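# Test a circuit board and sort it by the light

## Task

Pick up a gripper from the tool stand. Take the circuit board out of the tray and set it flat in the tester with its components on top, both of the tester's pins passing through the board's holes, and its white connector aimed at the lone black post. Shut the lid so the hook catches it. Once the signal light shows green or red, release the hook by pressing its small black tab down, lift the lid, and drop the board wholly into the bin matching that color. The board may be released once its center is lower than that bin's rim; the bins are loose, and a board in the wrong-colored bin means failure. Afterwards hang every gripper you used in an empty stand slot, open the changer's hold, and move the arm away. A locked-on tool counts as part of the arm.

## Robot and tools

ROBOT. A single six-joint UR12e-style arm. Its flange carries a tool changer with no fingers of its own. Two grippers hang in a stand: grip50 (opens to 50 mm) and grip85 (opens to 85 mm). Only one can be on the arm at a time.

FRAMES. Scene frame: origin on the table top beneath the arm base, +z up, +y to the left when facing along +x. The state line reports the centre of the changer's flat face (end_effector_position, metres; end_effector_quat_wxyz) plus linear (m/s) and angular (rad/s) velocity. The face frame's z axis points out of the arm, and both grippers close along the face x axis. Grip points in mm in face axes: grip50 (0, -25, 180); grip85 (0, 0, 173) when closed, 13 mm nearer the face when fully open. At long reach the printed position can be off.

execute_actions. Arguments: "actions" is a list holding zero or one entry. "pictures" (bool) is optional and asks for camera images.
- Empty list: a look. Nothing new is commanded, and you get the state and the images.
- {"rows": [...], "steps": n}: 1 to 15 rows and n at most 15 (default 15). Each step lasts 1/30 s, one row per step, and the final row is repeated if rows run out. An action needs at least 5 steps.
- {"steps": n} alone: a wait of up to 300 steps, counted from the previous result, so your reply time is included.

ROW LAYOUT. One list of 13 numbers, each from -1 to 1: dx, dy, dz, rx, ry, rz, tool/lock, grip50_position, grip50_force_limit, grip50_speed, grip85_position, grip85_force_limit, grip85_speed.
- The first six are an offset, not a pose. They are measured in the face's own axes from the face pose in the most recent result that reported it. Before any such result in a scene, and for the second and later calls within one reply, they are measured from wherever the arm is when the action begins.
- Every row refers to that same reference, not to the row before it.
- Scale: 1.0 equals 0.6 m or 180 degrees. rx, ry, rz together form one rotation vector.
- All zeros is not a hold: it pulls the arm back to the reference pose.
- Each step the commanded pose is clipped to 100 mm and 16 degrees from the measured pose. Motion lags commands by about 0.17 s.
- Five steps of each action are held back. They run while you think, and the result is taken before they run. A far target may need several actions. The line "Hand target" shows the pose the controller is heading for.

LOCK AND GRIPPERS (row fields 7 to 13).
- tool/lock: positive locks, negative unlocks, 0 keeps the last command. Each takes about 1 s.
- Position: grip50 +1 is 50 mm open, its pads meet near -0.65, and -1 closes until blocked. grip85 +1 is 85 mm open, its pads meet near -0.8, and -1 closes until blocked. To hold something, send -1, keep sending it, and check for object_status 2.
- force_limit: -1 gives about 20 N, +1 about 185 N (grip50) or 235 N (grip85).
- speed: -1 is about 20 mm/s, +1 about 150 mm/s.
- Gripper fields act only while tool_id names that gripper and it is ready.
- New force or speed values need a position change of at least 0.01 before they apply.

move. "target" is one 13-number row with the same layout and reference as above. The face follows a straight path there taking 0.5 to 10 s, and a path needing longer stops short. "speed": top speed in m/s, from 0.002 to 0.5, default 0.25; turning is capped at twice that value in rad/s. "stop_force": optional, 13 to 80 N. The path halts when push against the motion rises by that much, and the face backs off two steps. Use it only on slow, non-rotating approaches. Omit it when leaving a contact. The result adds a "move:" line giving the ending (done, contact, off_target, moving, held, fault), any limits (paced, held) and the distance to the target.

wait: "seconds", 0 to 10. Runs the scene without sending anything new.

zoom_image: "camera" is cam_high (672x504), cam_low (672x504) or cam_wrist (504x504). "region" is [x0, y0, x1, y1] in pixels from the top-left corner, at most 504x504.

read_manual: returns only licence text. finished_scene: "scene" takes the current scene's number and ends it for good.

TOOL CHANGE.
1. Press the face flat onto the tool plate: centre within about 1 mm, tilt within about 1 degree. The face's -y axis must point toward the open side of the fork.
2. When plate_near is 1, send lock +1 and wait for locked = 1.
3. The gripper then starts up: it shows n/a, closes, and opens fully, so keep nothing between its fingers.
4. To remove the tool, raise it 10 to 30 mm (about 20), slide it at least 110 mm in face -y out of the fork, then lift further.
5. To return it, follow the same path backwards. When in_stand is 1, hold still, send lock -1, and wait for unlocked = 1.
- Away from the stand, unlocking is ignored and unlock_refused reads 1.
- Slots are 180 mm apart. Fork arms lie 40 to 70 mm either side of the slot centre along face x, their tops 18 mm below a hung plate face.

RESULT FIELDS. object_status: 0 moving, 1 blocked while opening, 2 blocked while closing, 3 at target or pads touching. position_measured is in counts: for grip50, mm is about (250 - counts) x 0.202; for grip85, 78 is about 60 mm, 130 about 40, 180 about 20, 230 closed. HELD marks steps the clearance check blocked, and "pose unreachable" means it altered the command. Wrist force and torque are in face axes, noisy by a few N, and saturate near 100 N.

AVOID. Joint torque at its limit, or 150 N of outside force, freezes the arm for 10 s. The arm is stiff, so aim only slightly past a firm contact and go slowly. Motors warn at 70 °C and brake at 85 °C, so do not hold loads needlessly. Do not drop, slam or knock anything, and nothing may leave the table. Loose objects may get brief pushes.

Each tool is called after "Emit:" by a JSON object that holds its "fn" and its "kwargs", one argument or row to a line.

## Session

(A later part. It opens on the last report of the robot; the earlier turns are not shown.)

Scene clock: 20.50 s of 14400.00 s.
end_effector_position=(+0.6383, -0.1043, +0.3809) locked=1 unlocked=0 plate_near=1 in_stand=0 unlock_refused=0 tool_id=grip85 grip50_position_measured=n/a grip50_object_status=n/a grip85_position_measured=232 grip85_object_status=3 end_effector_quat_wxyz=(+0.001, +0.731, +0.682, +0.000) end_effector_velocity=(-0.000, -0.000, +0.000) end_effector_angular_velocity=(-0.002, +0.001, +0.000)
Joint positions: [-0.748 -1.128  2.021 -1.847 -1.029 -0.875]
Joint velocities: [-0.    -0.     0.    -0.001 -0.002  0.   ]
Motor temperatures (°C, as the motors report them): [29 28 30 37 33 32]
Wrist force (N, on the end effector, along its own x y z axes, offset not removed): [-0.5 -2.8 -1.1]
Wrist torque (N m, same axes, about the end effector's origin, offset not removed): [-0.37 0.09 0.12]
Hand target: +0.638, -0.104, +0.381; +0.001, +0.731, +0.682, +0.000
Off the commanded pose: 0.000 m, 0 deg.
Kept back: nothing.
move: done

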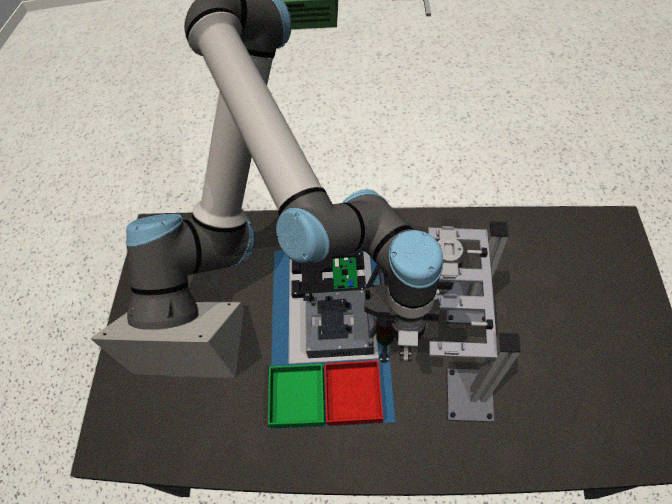

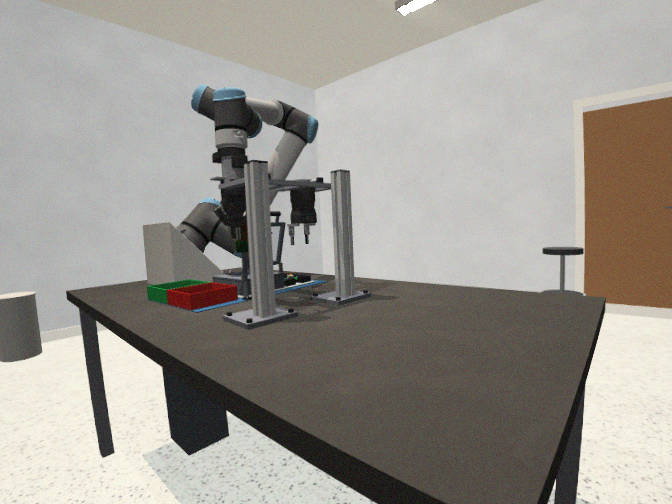

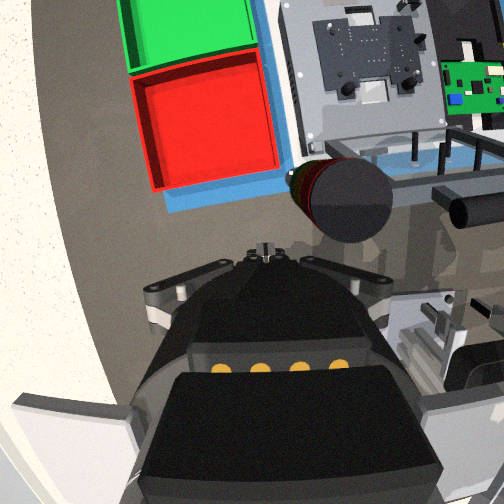

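Emit:
{"fn": "move", "kwargs": {
  "target": [-0.085,0,0,0,0,0,0,0,0,0,-1,0,0],
  "speed": 0.08
}}

Emit:
{"fn": "move", "kwargs": {
  "target": [0,-0.05,0,0,0,0,0,0,0,0,-1,0,0],
  "speed": 0.08
}}

Emit:
{"fn": "move", "kwargs": {
  "target": [0,0,-0.23,0,0,0.478,0,0,0,0,-1,0,0],
  "speed": 0.25
}}

Emit:
{"fn": "move", "kwargs": {
  "target": [-0.215,-0.6,0,0,0,0,0,0,0,0,1,0,0],
  "speed": 0.3
}}

Emit:
{"fn": "move", "kwargs": {
  "target": [0,0,0.3,0,0,0,0,0,0,0,1,0,0],
  "speed": 0.2
}}

Scene clock: 21.93 s of 14400.00 s.
end_effector_position=(+0.6348, -0.1549, +0.3809) locked=1 unlocked=0 plate_near=1 in_stand=0 unlock_refused=0 tool_id=grip85 grip50_position_measured=n/a grip50_object_status=n/a grip85_position_measured=232 grip85_object_status=3 end_effector_quat_wxyz=(+0.001, +0.731, +0.682, +0.000) end_effector_velocity=(-0.000, -0.002, -0.000) end_effector_angular_velocity=(+0.001, +0.000, -0.001)
Joint positions: [-0.786 -1.059  1.996 -1.873 -1.051 -0.91 ]
Joint velocities: [-0.001  0.003 -0.001 -0.    -0.001 -0.001]
Motor temperatures (°C, as the motors report them): [29 28 30 37 33 32]
Wrist force (N, on the end effector, along its own x y z axes, offset not removed): [-0.3 -2.9 -1.1]
Wrist torque (N m, same axes, about the end effector's origin, offset not removed): [-0.37 0.20 0.17]
Hand target: +0.635, -0.155, +0.381; +0.001, +0.731, +0.682, +0.000
Off the commanded pose: 0.000 m, 0 deg.
Kept back: nothing.
move: done

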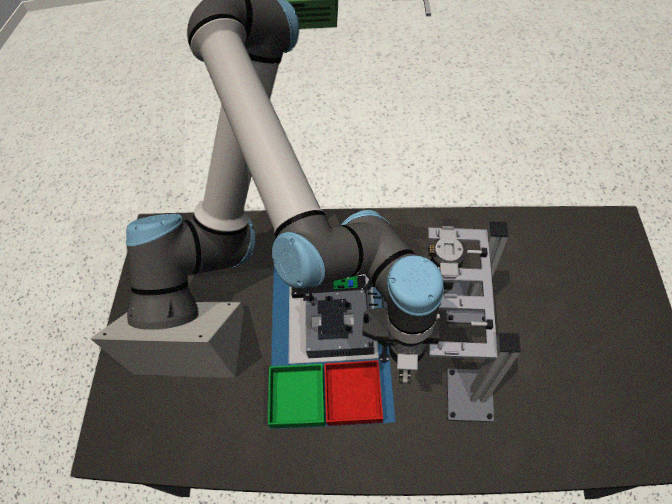

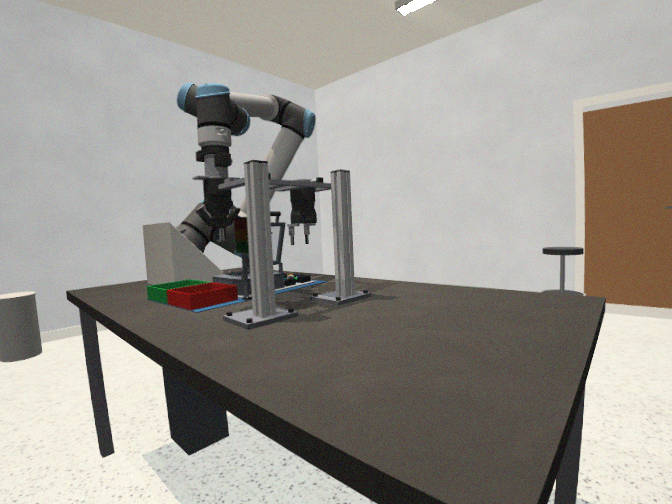

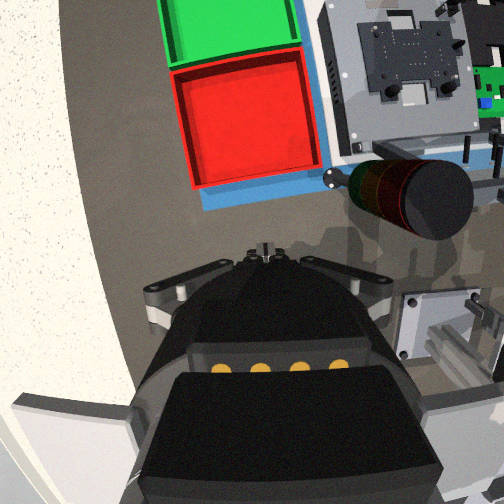

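Scene clock: 22.80 s of 14400.00 s.
end_effector_position=(+0.6050, -0.1529, +0.3809) locked=1 unlocked=0 plate_near=1 in_stand=0 unlock_refused=0 tool_id=grip85 grip50_position_measured=n/a grip50_object_status=n/a grip85_position_measured=232 grip85_object_status=3 end_effector_quat_wxyz=(+0.001, +0.731, +0.682, +0.000) end_effector_velocity=(-0.002, +0.000, +0.000) end_effector_angular_velocity=(-0.001, +0.000, +0.000)
Joint positions: [-0.815 -1.09   2.046 -1.879 -1.069 -0.937]
Joint velocities: [-0.002 -0.002  0.002 -0.    -0.002 -0.001]
Motor temperatures (°C, as the motors report them): [29 28 30 37 33 32]
Wrist force (N, on the end effector, along its own x y z axes, offset not removed): [-4.5 -1.4 -3.6]
Wrist torque (N m, same axes, about the end effector's origin, offset not removed): [-0.14 0.40 0.11]
Hand target: +0.605, -0.153, +0.381; +0.001, +0.731, +0.682, +0.000
Off the commanded pose: 0.000 m, 0 deg.
Kept back: nothing.
move: done

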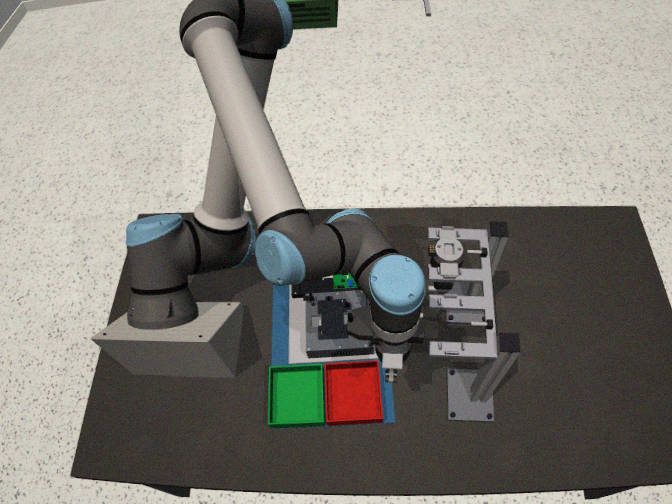

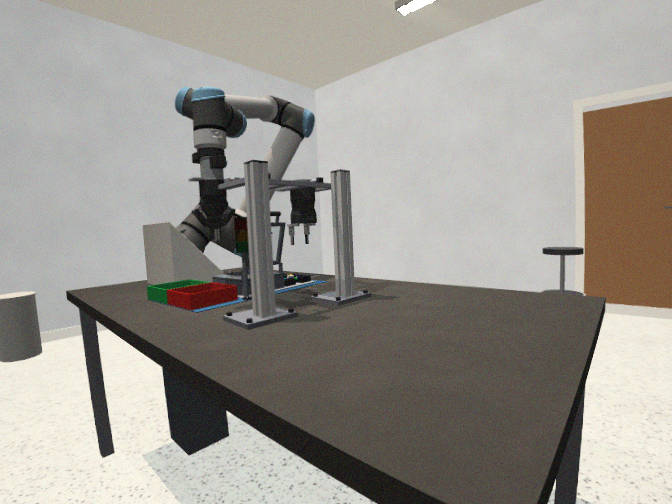

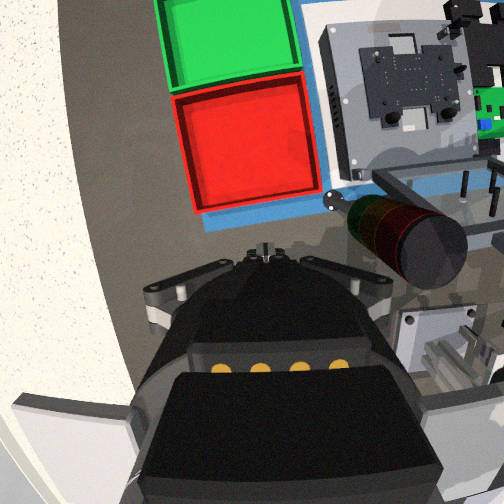

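Scene clock: 26.30 s of 14400.00 s.
end_effector_position=(+0.6049, -0.1530, +0.5188) locked=1 unlocked=0 plate_near=1 in_stand=0 unlock_refused=0 tool_id=grip85 grip50_position_measured=n/a grip50_object_status=n/a grip85_position_measured=232 grip85_object_status=3 end_effector_quat_wxyz=(+0.000, +1.000, +0.001, +0.001) end_effector_velocity=(-0.000, +0.000, +0.001) end_effector_angular_velocity=(-0.001, +0.001, -0.009)
Joint positions: [-0.901 -1.147  1.881 -1.621 -1.121  0.488]
Joint velocities: [-0.    -0.    -0.001  0.001 -0.002  0.009]
Motor temperatures (°C, as the motors report them): [29 28 30 37 33 32]
Wrist force (N, on the end effector, along its own x y z axes, offset not removed): [0.2 -4.4 -2.9]
Wrist torque (N m, same axes, about the end effector's origin, offset not removed): [-0.48 -0.06 -0.03]
Hand target: +0.605, -0.153, +0.519; +0.000, +1.000, +0.000, +0.001
Off the commanded pose: 0.000 m, 0 deg.
Kept back: nothing.
move: done

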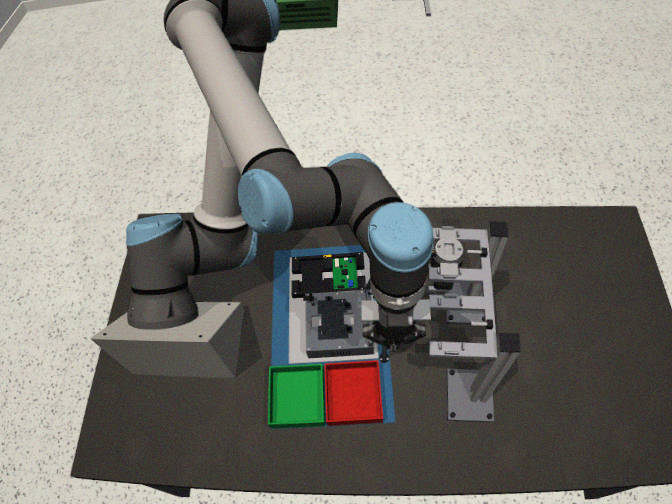

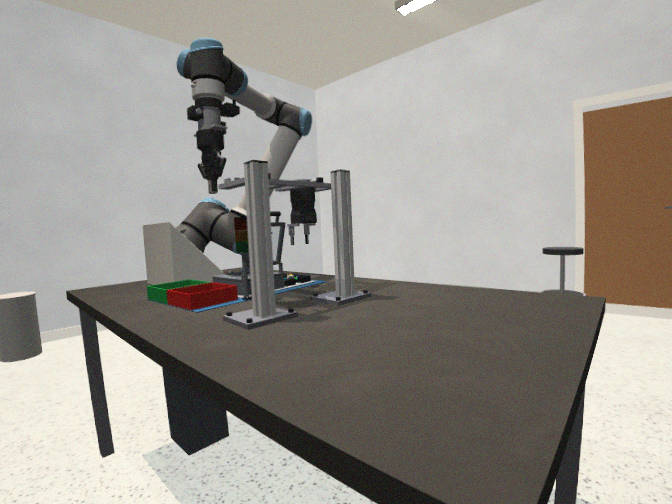

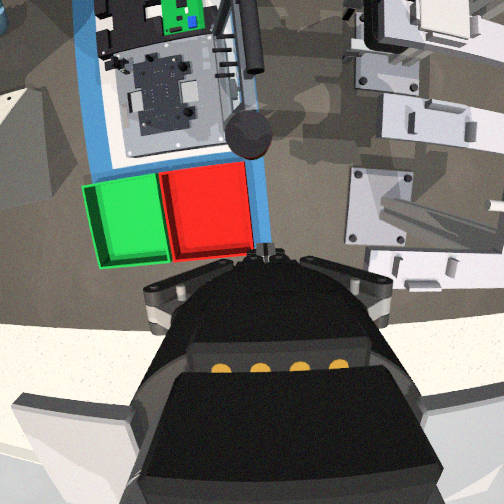

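Scene clock: 28.20 s of 14400.00 s.
end_effector_position=(+0.4752, +0.2063, +0.5188) locked=1 unlocked=0 plate_near=1 in_stand=0 unlock_refused=0 tool_id=grip85 grip50_position_measured=n/a grip50_object_status=n/a grip85_position_measured=3 grip85_object_status=3 end_effector_quat_wxyz=(+0.000, +1.000, +0.001, +0.001) end_effector_velocity=(-0.001, +0.002, +0.000) end_effector_angular_velocity=(-0.000, -0.000, +0.001)
Joint positions: [-0.803 -1.787  2.088 -1.229 -1.061  0.575]
Joint velocities: [ 0.001 -0.003 -0.     0.002  0.    -0.001]
Motor temperatures (°C, as the motors report them): [29 28 30 37 33 32]
Wrist force (N, on the end effector, along its own x y z axes, offset not removed): [-1.3 -2.4 4.2]
Wrist torque (N m, same axes, about the end effector's origin, offset not removed): [-0.39 0.16 0.24]
Hand target: +0.475, +0.206, +0.519; +0.000, +1.000, +0.001, +0.001
Off the commanded pose: 0.001 m, 0 deg.
Kept back: nothing.
move: done

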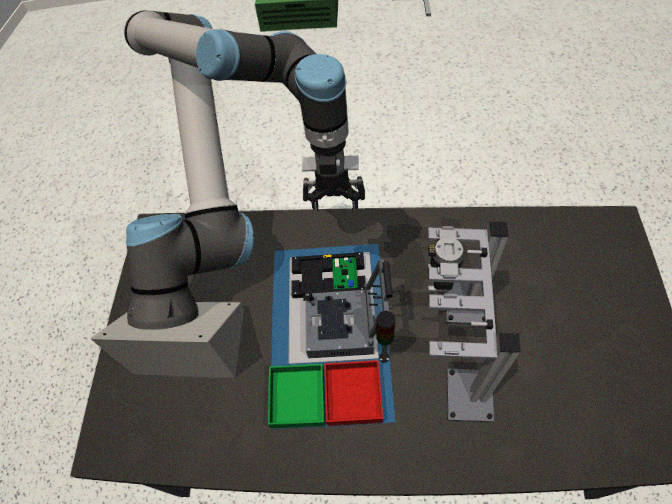

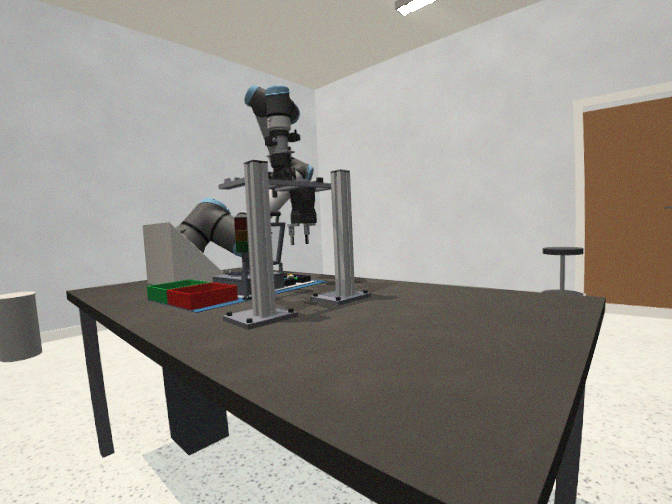

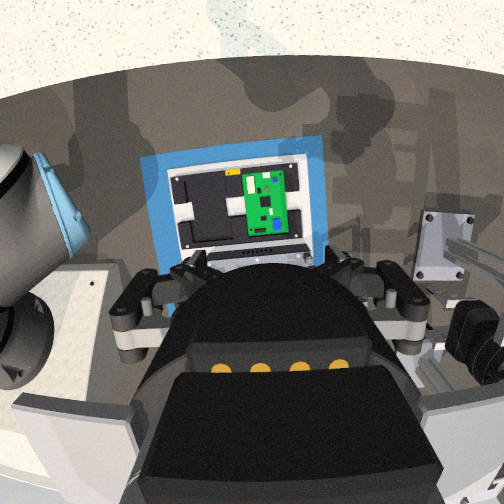

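Scene clock: 29.67 s of 14400.00 s.
end_effector_position=(+0.4754, +0.2065, +0.3388) locked=1 unlocked=0 plate_near=1 in_stand=0 unlock_refused=0 tool_id=grip85 grip50_position_measured=n/a grip50_object_status=n/a grip85_position_measured=3 grip85_object_status=3 end_effector_quat_wxyz=(+0.000, +1.000, +0.001, +0.001) end_effector_velocity=(+0.001, -0.000, -0.001) end_effector_angular_velocity=(-0.001, -0.001, -0.001)
Joint positions: [-0.603 -1.777  2.343 -1.6   -0.95   0.771]
Joint velocities: [ 0.002  0.002  0.002 -0.006  0.001  0.005]
Motor temperatures (°C, as the motors report them): [29 28 30 37 33 32]
Wrist force (N, on the end effector, along its own x y z axes, offset not removed): [-2.6 -0.4 3.8]
Wrist torque (N m, same axes, about the end effector's origin, offset not removed): [-0.06 0.12 0.20]
Hand target: +0.475, +0.206, +0.339; +0.000, +1.000, +0.001, +0.001
Off the commanded pose: 0.000 m, 0 deg.
Kept back: nothing.
move: done

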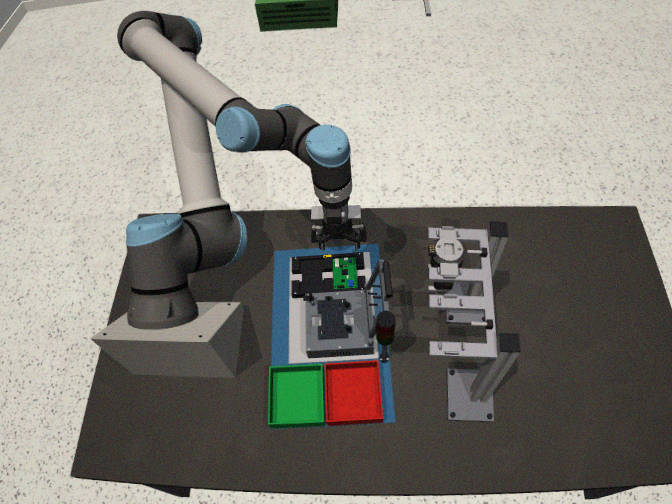

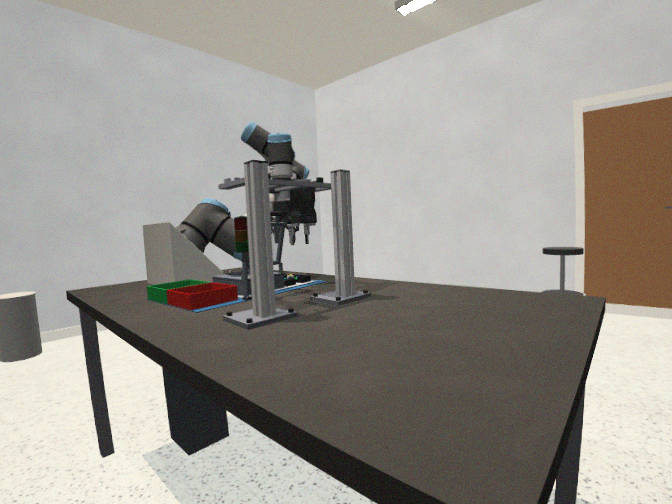

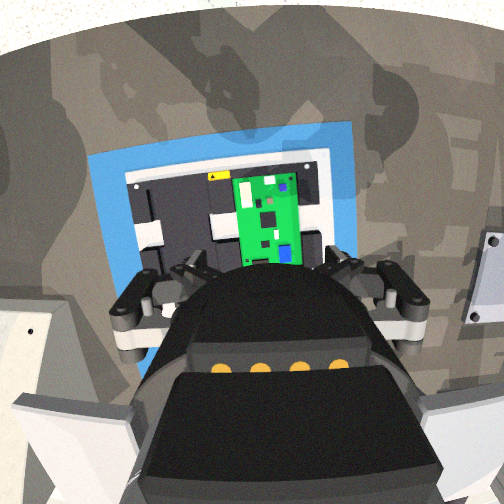

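Emit:
{"fn": "move", "kwargs": {
  "target": [0.006,-0.003,0.16,0,0,-0.022,0,0,0,0,1,0,0],
  "speed": 0.1
}}

Scene clock: 31.30 s of 14400.00 s.
end_effector_position=(+0.4790, +0.2083, +0.2430) locked=1 unlocked=0 plate_near=1 in_stand=0 unlock_refused=0 tool_id=grip85 grip50_position_measured=n/a grip50_object_status=n/a grip85_position_measured=3 grip85_object_status=3 end_effector_quat_wxyz=(+0.000, +0.999, +0.035, +0.001) end_effector_velocity=(+0.001, +0.000, -0.002) end_effector_angular_velocity=(-0.000, -0.001, +0.000)
Joint positions: [-0.468 -1.695  2.447 -1.876 -0.886  0.852]
Joint velocities: [ 0.003  0.003  0.001 -0.008  0.002  0.004]
Motor temperatures (°C, as the motors report them): [29 28 30 37 33 32]
Wrist force (N, on the end effector, along its own x y z axes, offset not removed): [-2.2 2.2 -1.4]
Wrist torque (N m, same axes, about the end effector's origin, offset not removed): [-0.01 0.12 0.16]
Hand target: +0.479, +0.208, +0.243; +0.000, +0.999, +0.035, +0.001
Off the commanded pose: 0.000 m, 0 deg.
Kept back: nothing.
move: done

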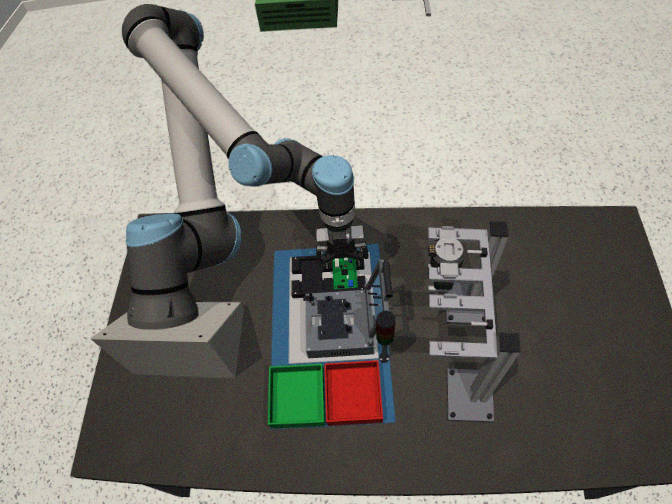

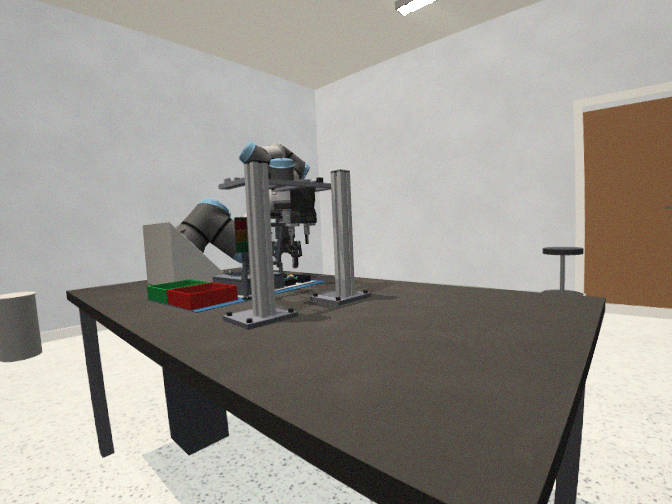

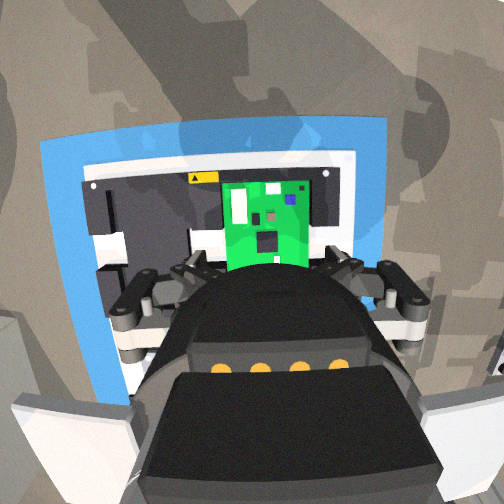

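Emit:
{"fn": "move", "kwargs": {
  "target": [0,-0.007,0.045,0,0,0,0,0,0,0,1,0,0],
  "speed": 0.04
}}

Emit:
{"fn": "move", "kwargs": {
  "target": [0,0,0.032,0,0,0,0,0,0,0,1,0,0],
  "speed": 0.01,
  "stop_force": 13
}}

Emit:
{"fn": "move", "kwargs": {
  "target": [0,0,0,0,0,0,0,0,0,0,-1,0,-0.6]
}}

Scene clock: 32.57 s of 14400.00 s.
end_effector_position=(+0.4787, +0.2125, +0.2162) locked=1 unlocked=0 plate_near=1 in_stand=0 unlock_refused=0 tool_id=grip85 grip50_position_measured=n/a grip50_object_status=n/a grip85_position_measured=3 grip85_object_status=3 end_effector_quat_wxyz=(+0.000, +0.999, +0.035, +0.001) end_effector_velocity=(-0.000, +0.000, -0.002) end_effector_angular_velocity=(-0.000, +0.000, -0.001)
Joint positions: [-0.424 -1.668  2.472 -1.962 -0.868  0.904]
Joint velocities: [ 0.003  0.002  0.002 -0.006  0.001  0.004]
Motor temperatures (°C, as the motors report them): [29 28 30 37 33 32]
Wrist force (N, on the end effector, along its own x y z axes, offset not removed): [1.7 -2.2 1.1]
Wrist torque (N m, same axes, about the end effector's origin, offset not removed): [-0.09 -0.01 0.06]
Hand target: +0.479, +0.213, +0.216; +0.000, +0.999, +0.035, +0.001
Off the commanded pose: 0.000 m, 0 deg.
Kept back: nothing.
move: done

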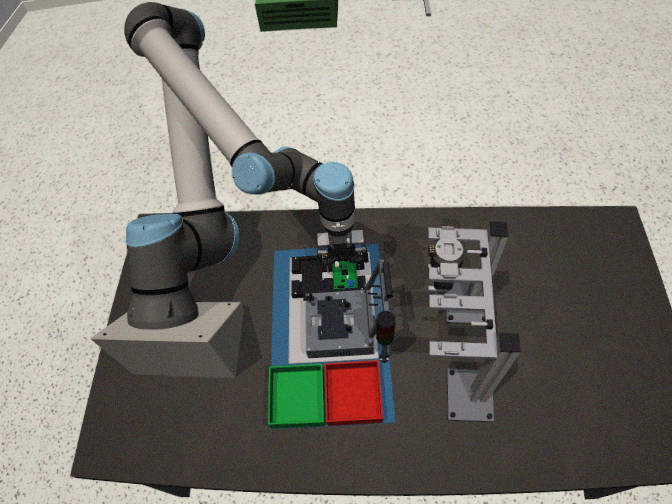

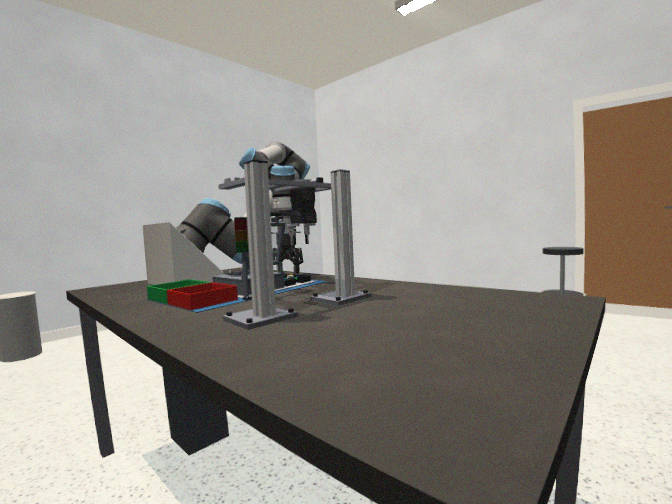

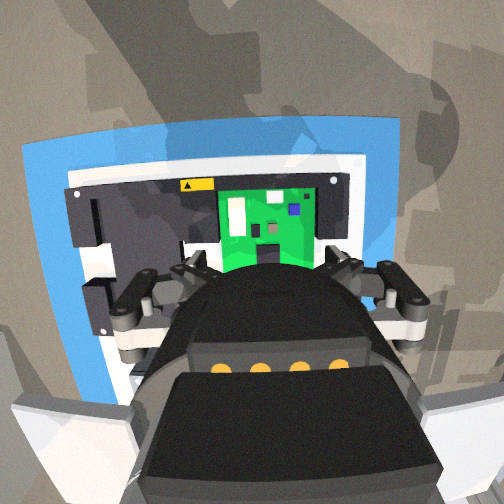

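Scene clock: 34.70 s of 14400.00 s.
end_effector_position=(+0.4787, +0.2125, +0.1971) locked=1 unlocked=0 plate_near=1 in_stand=0 unlock_refused=0 tool_id=grip85 grip50_position_measured=n/a grip50_object_status=n/a grip85_position_measured=3 grip85_object_status=3 end_effector_quat_wxyz=(+0.000, +0.999, +0.035, +0.001) end_effector_velocity=(+0.000, +0.000, -0.001) end_effector_angular_velocity=(+0.000, -0.001, +0.001)
Joint positions: [-0.397 -1.641  2.488 -2.028 -0.857  0.938]
Joint velocities: [ 0.002  0.003  0.001 -0.007  0.002  0.002]
Motor temperatures (°C, as the motors report them): [29 28 30 37 33 32]
Wrist force (N, on the end effector, along its own x y z axes, offset not removed): [-5.3 -1.0 -0.7]
Wrist torque (N m, same axes, about the end effector's origin, offset not removed): [-0.34 0.40 0.07]
Hand target: +0.479, +0.213, +0.197; +0.000, +0.999, +0.035, +0.001
Off the commanded pose: 0.000 m, 0 deg.
Kept back: nothing.
move: done

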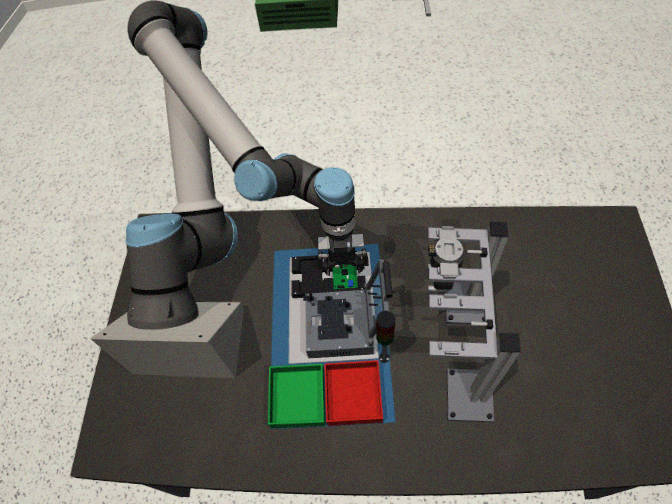

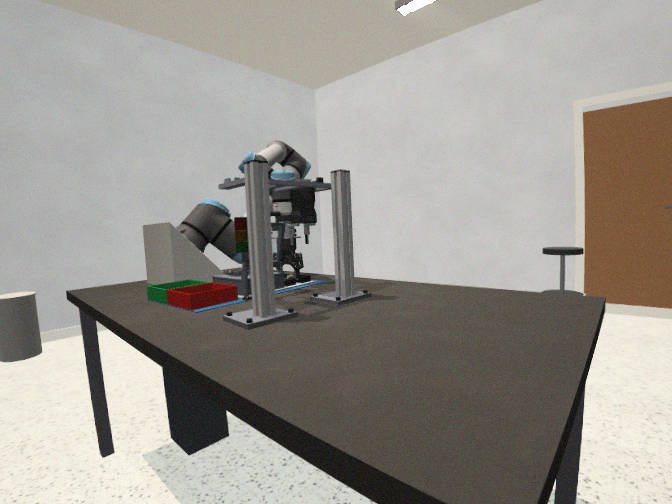

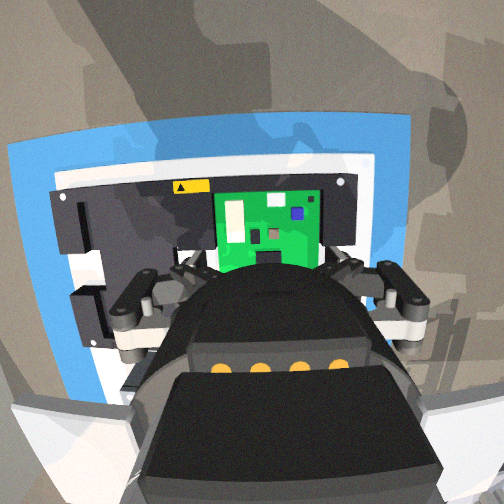

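Scene clock: 35.43 s of 14400.00 s.
end_effector_position=(+0.4790, +0.2126, +0.1974) locked=1 unlocked=0 plate_near=1 in_stand=0 unlock_refused=0 tool_id=grip85 grip50_position_measured=n/a grip50_object_status=n/a grip85_position_measured=51 grip85_object_status=2 end_effector_quat_wxyz=(+0.000, +0.999, +0.035, +0.001) end_effector_velocity=(-0.001, -0.000, -0.001) end_effector_angular_velocity=(-0.000, +0.002, -0.001)
Joint positions: [-0.397 -1.641  2.488 -2.028 -0.857  0.938]
Joint velocities: [ 0.     0.     0.001  0.    -0.001 -0.   ]
Motor temperatures (°C, as the motors report them): [29 28 30 37 33 32]
Wrist force (N, on the end effector, along its own x y z axes, offset not removed): [7.6 -9.4 -90.4]
Wrist torque (N m, same axes, about the end effector's origin, offset not removed): [0.54 2.52 0.55]
Hand target: +0.479, +0.213, +0.197; +0.000, +0.999, +0.035, +0.001
Off the commanded pose: 0.000 m, 0 deg.
Kept back: nothing.
move: done

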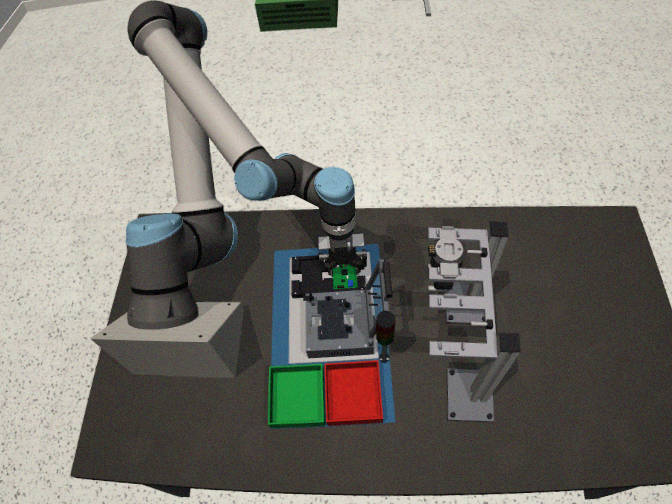

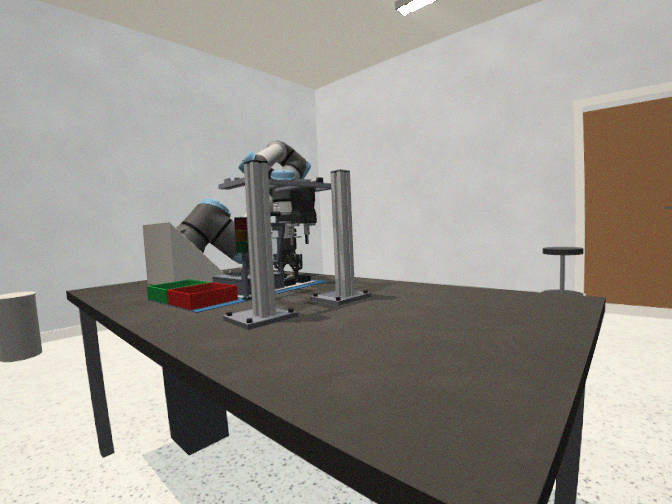

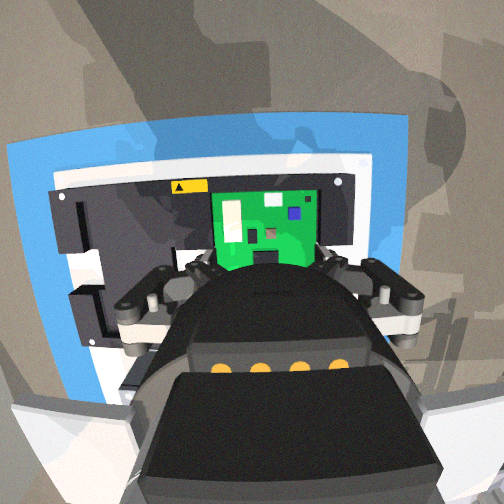

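Emit:
{"fn": "move", "kwargs": {
  "target": [0,0,-0.03,0,0,0,0,0,0,0,-1,0,-0.6],
  "speed": 0.02
}}

Emit:
{"fn": "move", "kwargs": {
  "target": [0,0,-0.2,0,0,0,0,0,0,0,-1,0,-0.6],
  "speed": 0.12
}}

Emit:
{"fn": "move", "kwargs": {
  "target": [-0.043,0.267,0,0,0,0,0,0,0,0,-1,0,-0.6],
  "speed": 0.15
}}

Emit:
{"fn": "move", "kwargs": {
  "target": [0,0,0.075,0,0,0,0,0,0,0,-1,0,-0.6],
  "speed": 0.05
}}

Scene clock: 36.90 s of 14400.00 s.
end_effector_position=(+0.4790, +0.2126, +0.2152) locked=1 unlocked=0 plate_near=1 in_stand=0 unlock_refused=0 tool_id=grip85 grip50_position_measured=n/a grip50_object_status=n/a grip85_position_measured=53 grip85_object_status=2 end_effector_quat_wxyz=(+0.000, +0.999, +0.035, +0.001) end_effector_velocity=(+0.000, +0.000, +0.002) end_effector_angular_velocity=(+0.001, -0.000, -0.001)
Joint positions: [-0.423 -1.666  2.472 -1.966 -0.867  0.906]
Joint velocities: [-0.002 -0.002 -0.002  0.006 -0.    -0.002]
Motor temperatures (°C, as the motors report them): [29 28 30 37 33 32]
Wrist force (N, on the end effector, along its own x y z axes, offset not removed): [-5.1 -2.5 1.5]
Wrist torque (N m, same axes, about the end effector's origin, offset not removed): [-0.30 0.43 0.08]
Hand target: +0.479, +0.213, +0.215; +0.000, +0.999, +0.035, +0.001
Off the commanded pose: 0.000 m, 0 deg.
Kept back: nothing.
move: done

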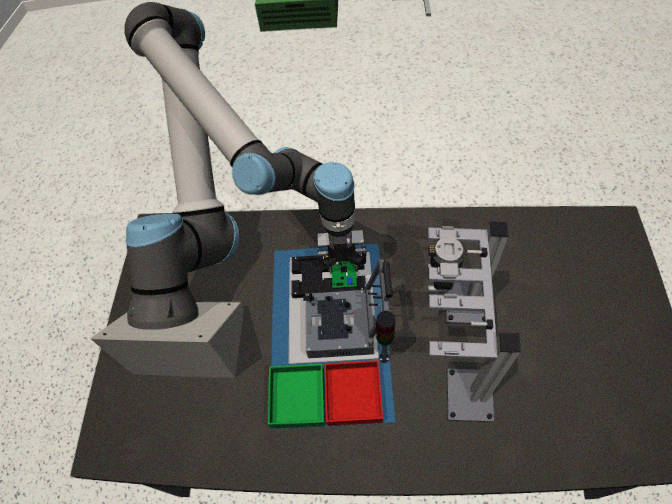

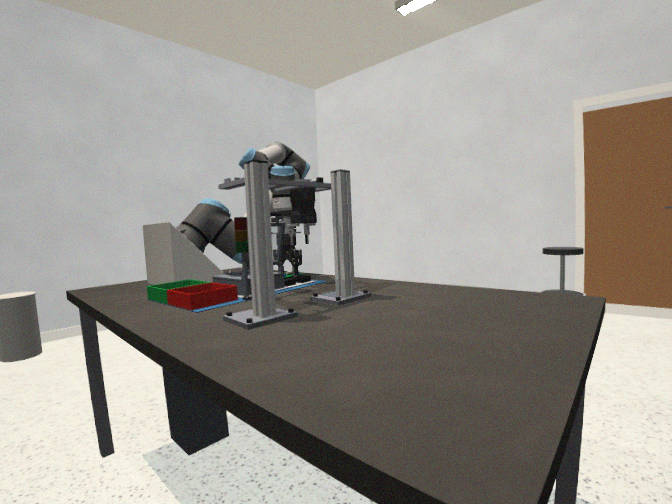

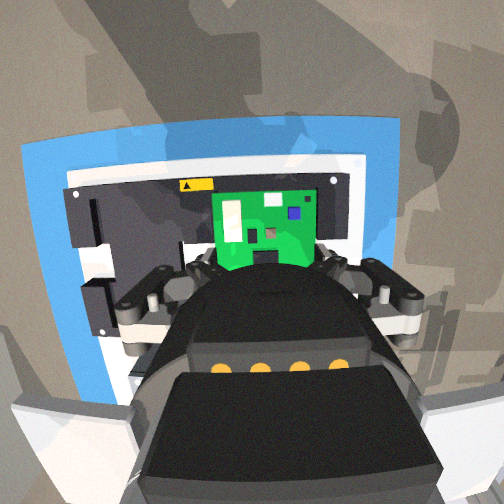

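Scene clock: 38.37 s of 14400.00 s.
end_effector_position=(+0.4788, +0.2125, +0.3350) locked=1 unlocked=0 plate_near=1 in_stand=0 unlock_refused=0 tool_id=grip85 grip50_position_measured=n/a grip50_object_status=n/a grip85_position_measured=53 grip85_object_status=2 end_effector_quat_wxyz=(+0.000, +0.999, +0.035, +0.001) end_effector_velocity=(+0.000, -0.000, +0.002) end_effector_angular_velocity=(+0.000, -0.000, +0.002)
Joint positions: [-0.587 -1.776  2.341 -1.61  -0.941  0.72 ]
Joint velocities: [-0.003 -0.001 -0.003  0.006 -0.001 -0.005]
Motor temperatures (°C, as the motors report them): [29 28 30 37 33 32]
Wrist force (N, on the end effector, along its own x y z axes, offset not removed): [-2.4 -3.4 0.8]
Wrist torque (N m, same axes, about the end effector's origin, offset not removed): [-0.33 0.27 0.23]
Hand target: +0.479, +0.213, +0.335; +0.000, +0.999, +0.035, +0.001
Off the commanded pose: 0.000 m, 0 deg.
Kept back: nothing.
move: done

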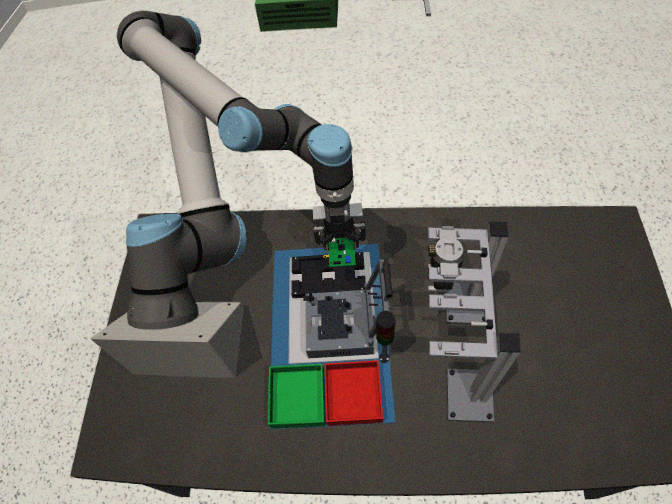

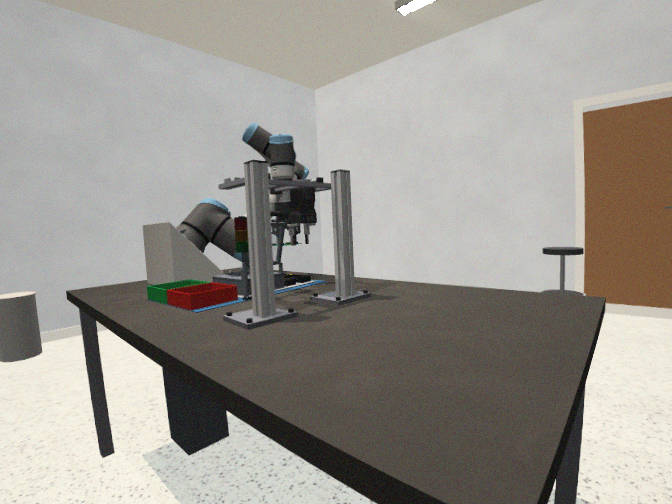

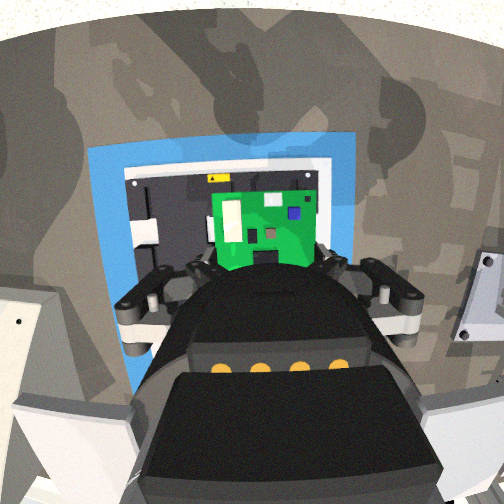

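Scene clock: 39.97 s of 14400.00 s.
end_effector_position=(+0.4644, +0.0512, +0.3348) locked=1 unlocked=0 plate_near=1 in_stand=0 unlock_refused=0 tool_id=grip85 grip50_position_measured=n/a grip50_object_status=n/a grip85_position_measured=53 grip85_object_status=2 end_effector_quat_wxyz=(+0.000, +0.999, +0.035, +0.001) end_effector_velocity=(+0.000, -0.002, +0.000) end_effector_angular_velocity=(-0.000, -0.000, +0.000)
Joint positions: [-0.787 -1.556  2.391 -1.77  -1.051  0.52 ]
Joint velocities: [-0.002  0.003 -0.001 -0.002 -0.001 -0.002]
Motor temperatures (°C, as the motors report them): [29 28 30 37 33 32]
Wrist force (N, on the end effector, along its own x y z axes, offset not removed): [-4.9 1.5 2.3]
Wrist torque (N m, same axes, about the end effector's origin, offset not removed): [-0.09 0.53 0.16]
Hand target: +0.464, +0.051, +0.335; +0.000, +0.999, +0.035, +0.001
Off the commanded pose: 0.000 m, 0 deg.
Kept back: nothing.
move: done

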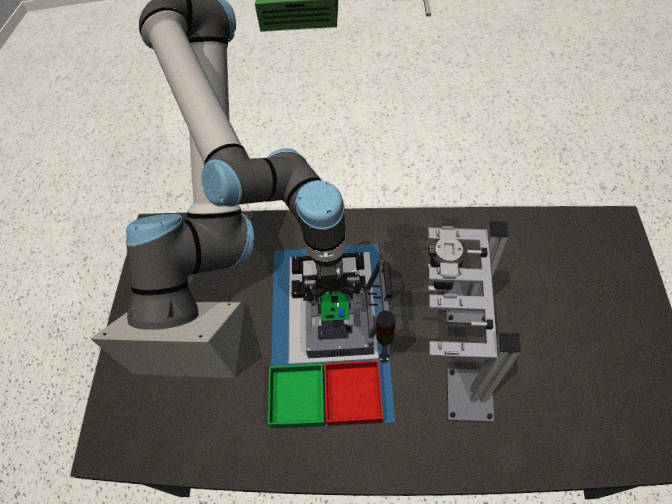

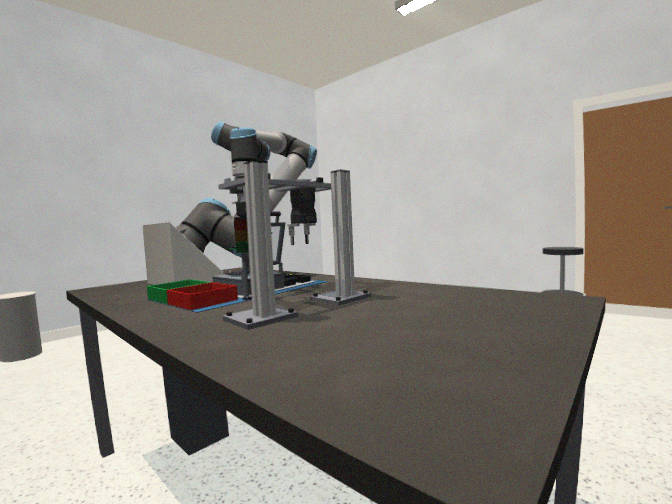

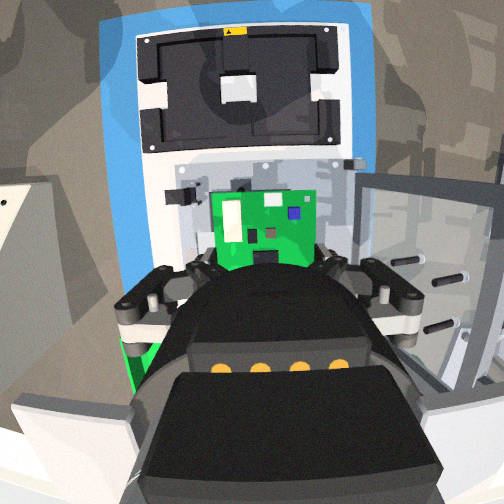

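Scene clock: 41.23 s of 14400.00 s.
end_effector_position=(+0.4644, +0.0513, +0.2900) locked=1 unlocked=0 plate_near=1 in_stand=0 unlock_refused=0 tool_id=grip85 grip50_position_measured=n/a grip50_object_status=n/a grip85_position_measured=53 grip85_object_status=2 end_effector_quat_wxyz=(+0.000, +0.999, +0.035, +0.001) end_effector_velocity=(-0.000, -0.000, -0.002) end_effector_angular_velocity=(-0.000, +0.000, -0.001)
Joint positions: [-0.74  -1.518  2.443 -1.883 -1.024  0.565]
Joint velocities: [ 0.002  0.002  0.002 -0.006  0.001  0.003]
Motor temperatures (°C, as the motors report them): [29 28 30 37 33 32]
Wrist force (N, on the end effector, along its own x y z axes, offset not removed): [0.1 -0.4 3.1]
Wrist torque (N m, same axes, about the end effector's origin, offset not removed): [-0.14 0.00 0.05]
Hand target: +0.464, +0.051, +0.290; +0.000, +0.999, +0.035, +0.001
Off the commanded pose: 0.000 m, 0 deg.
Kept back: nothing.
move: done

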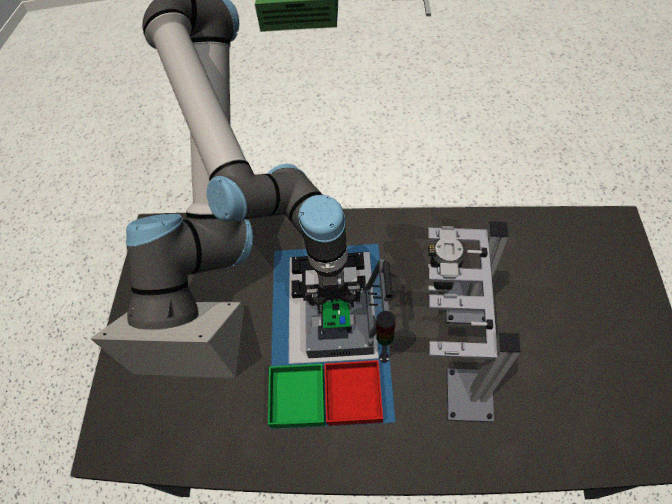

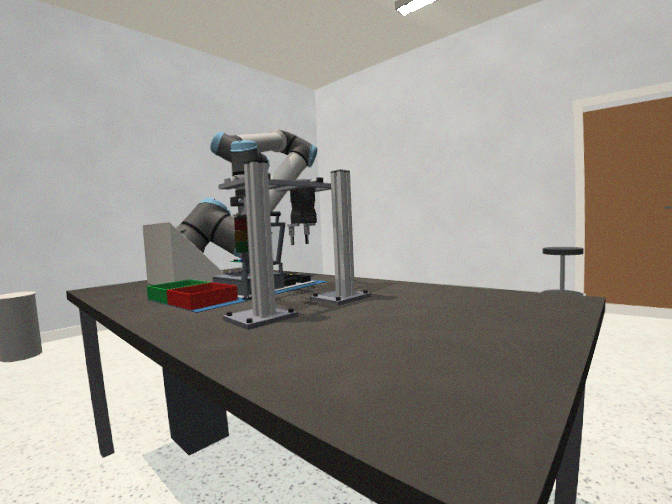

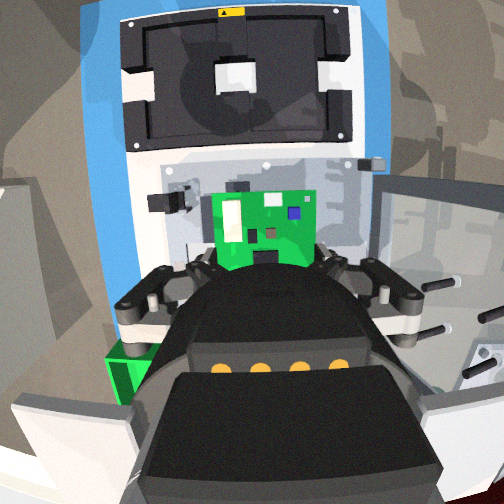

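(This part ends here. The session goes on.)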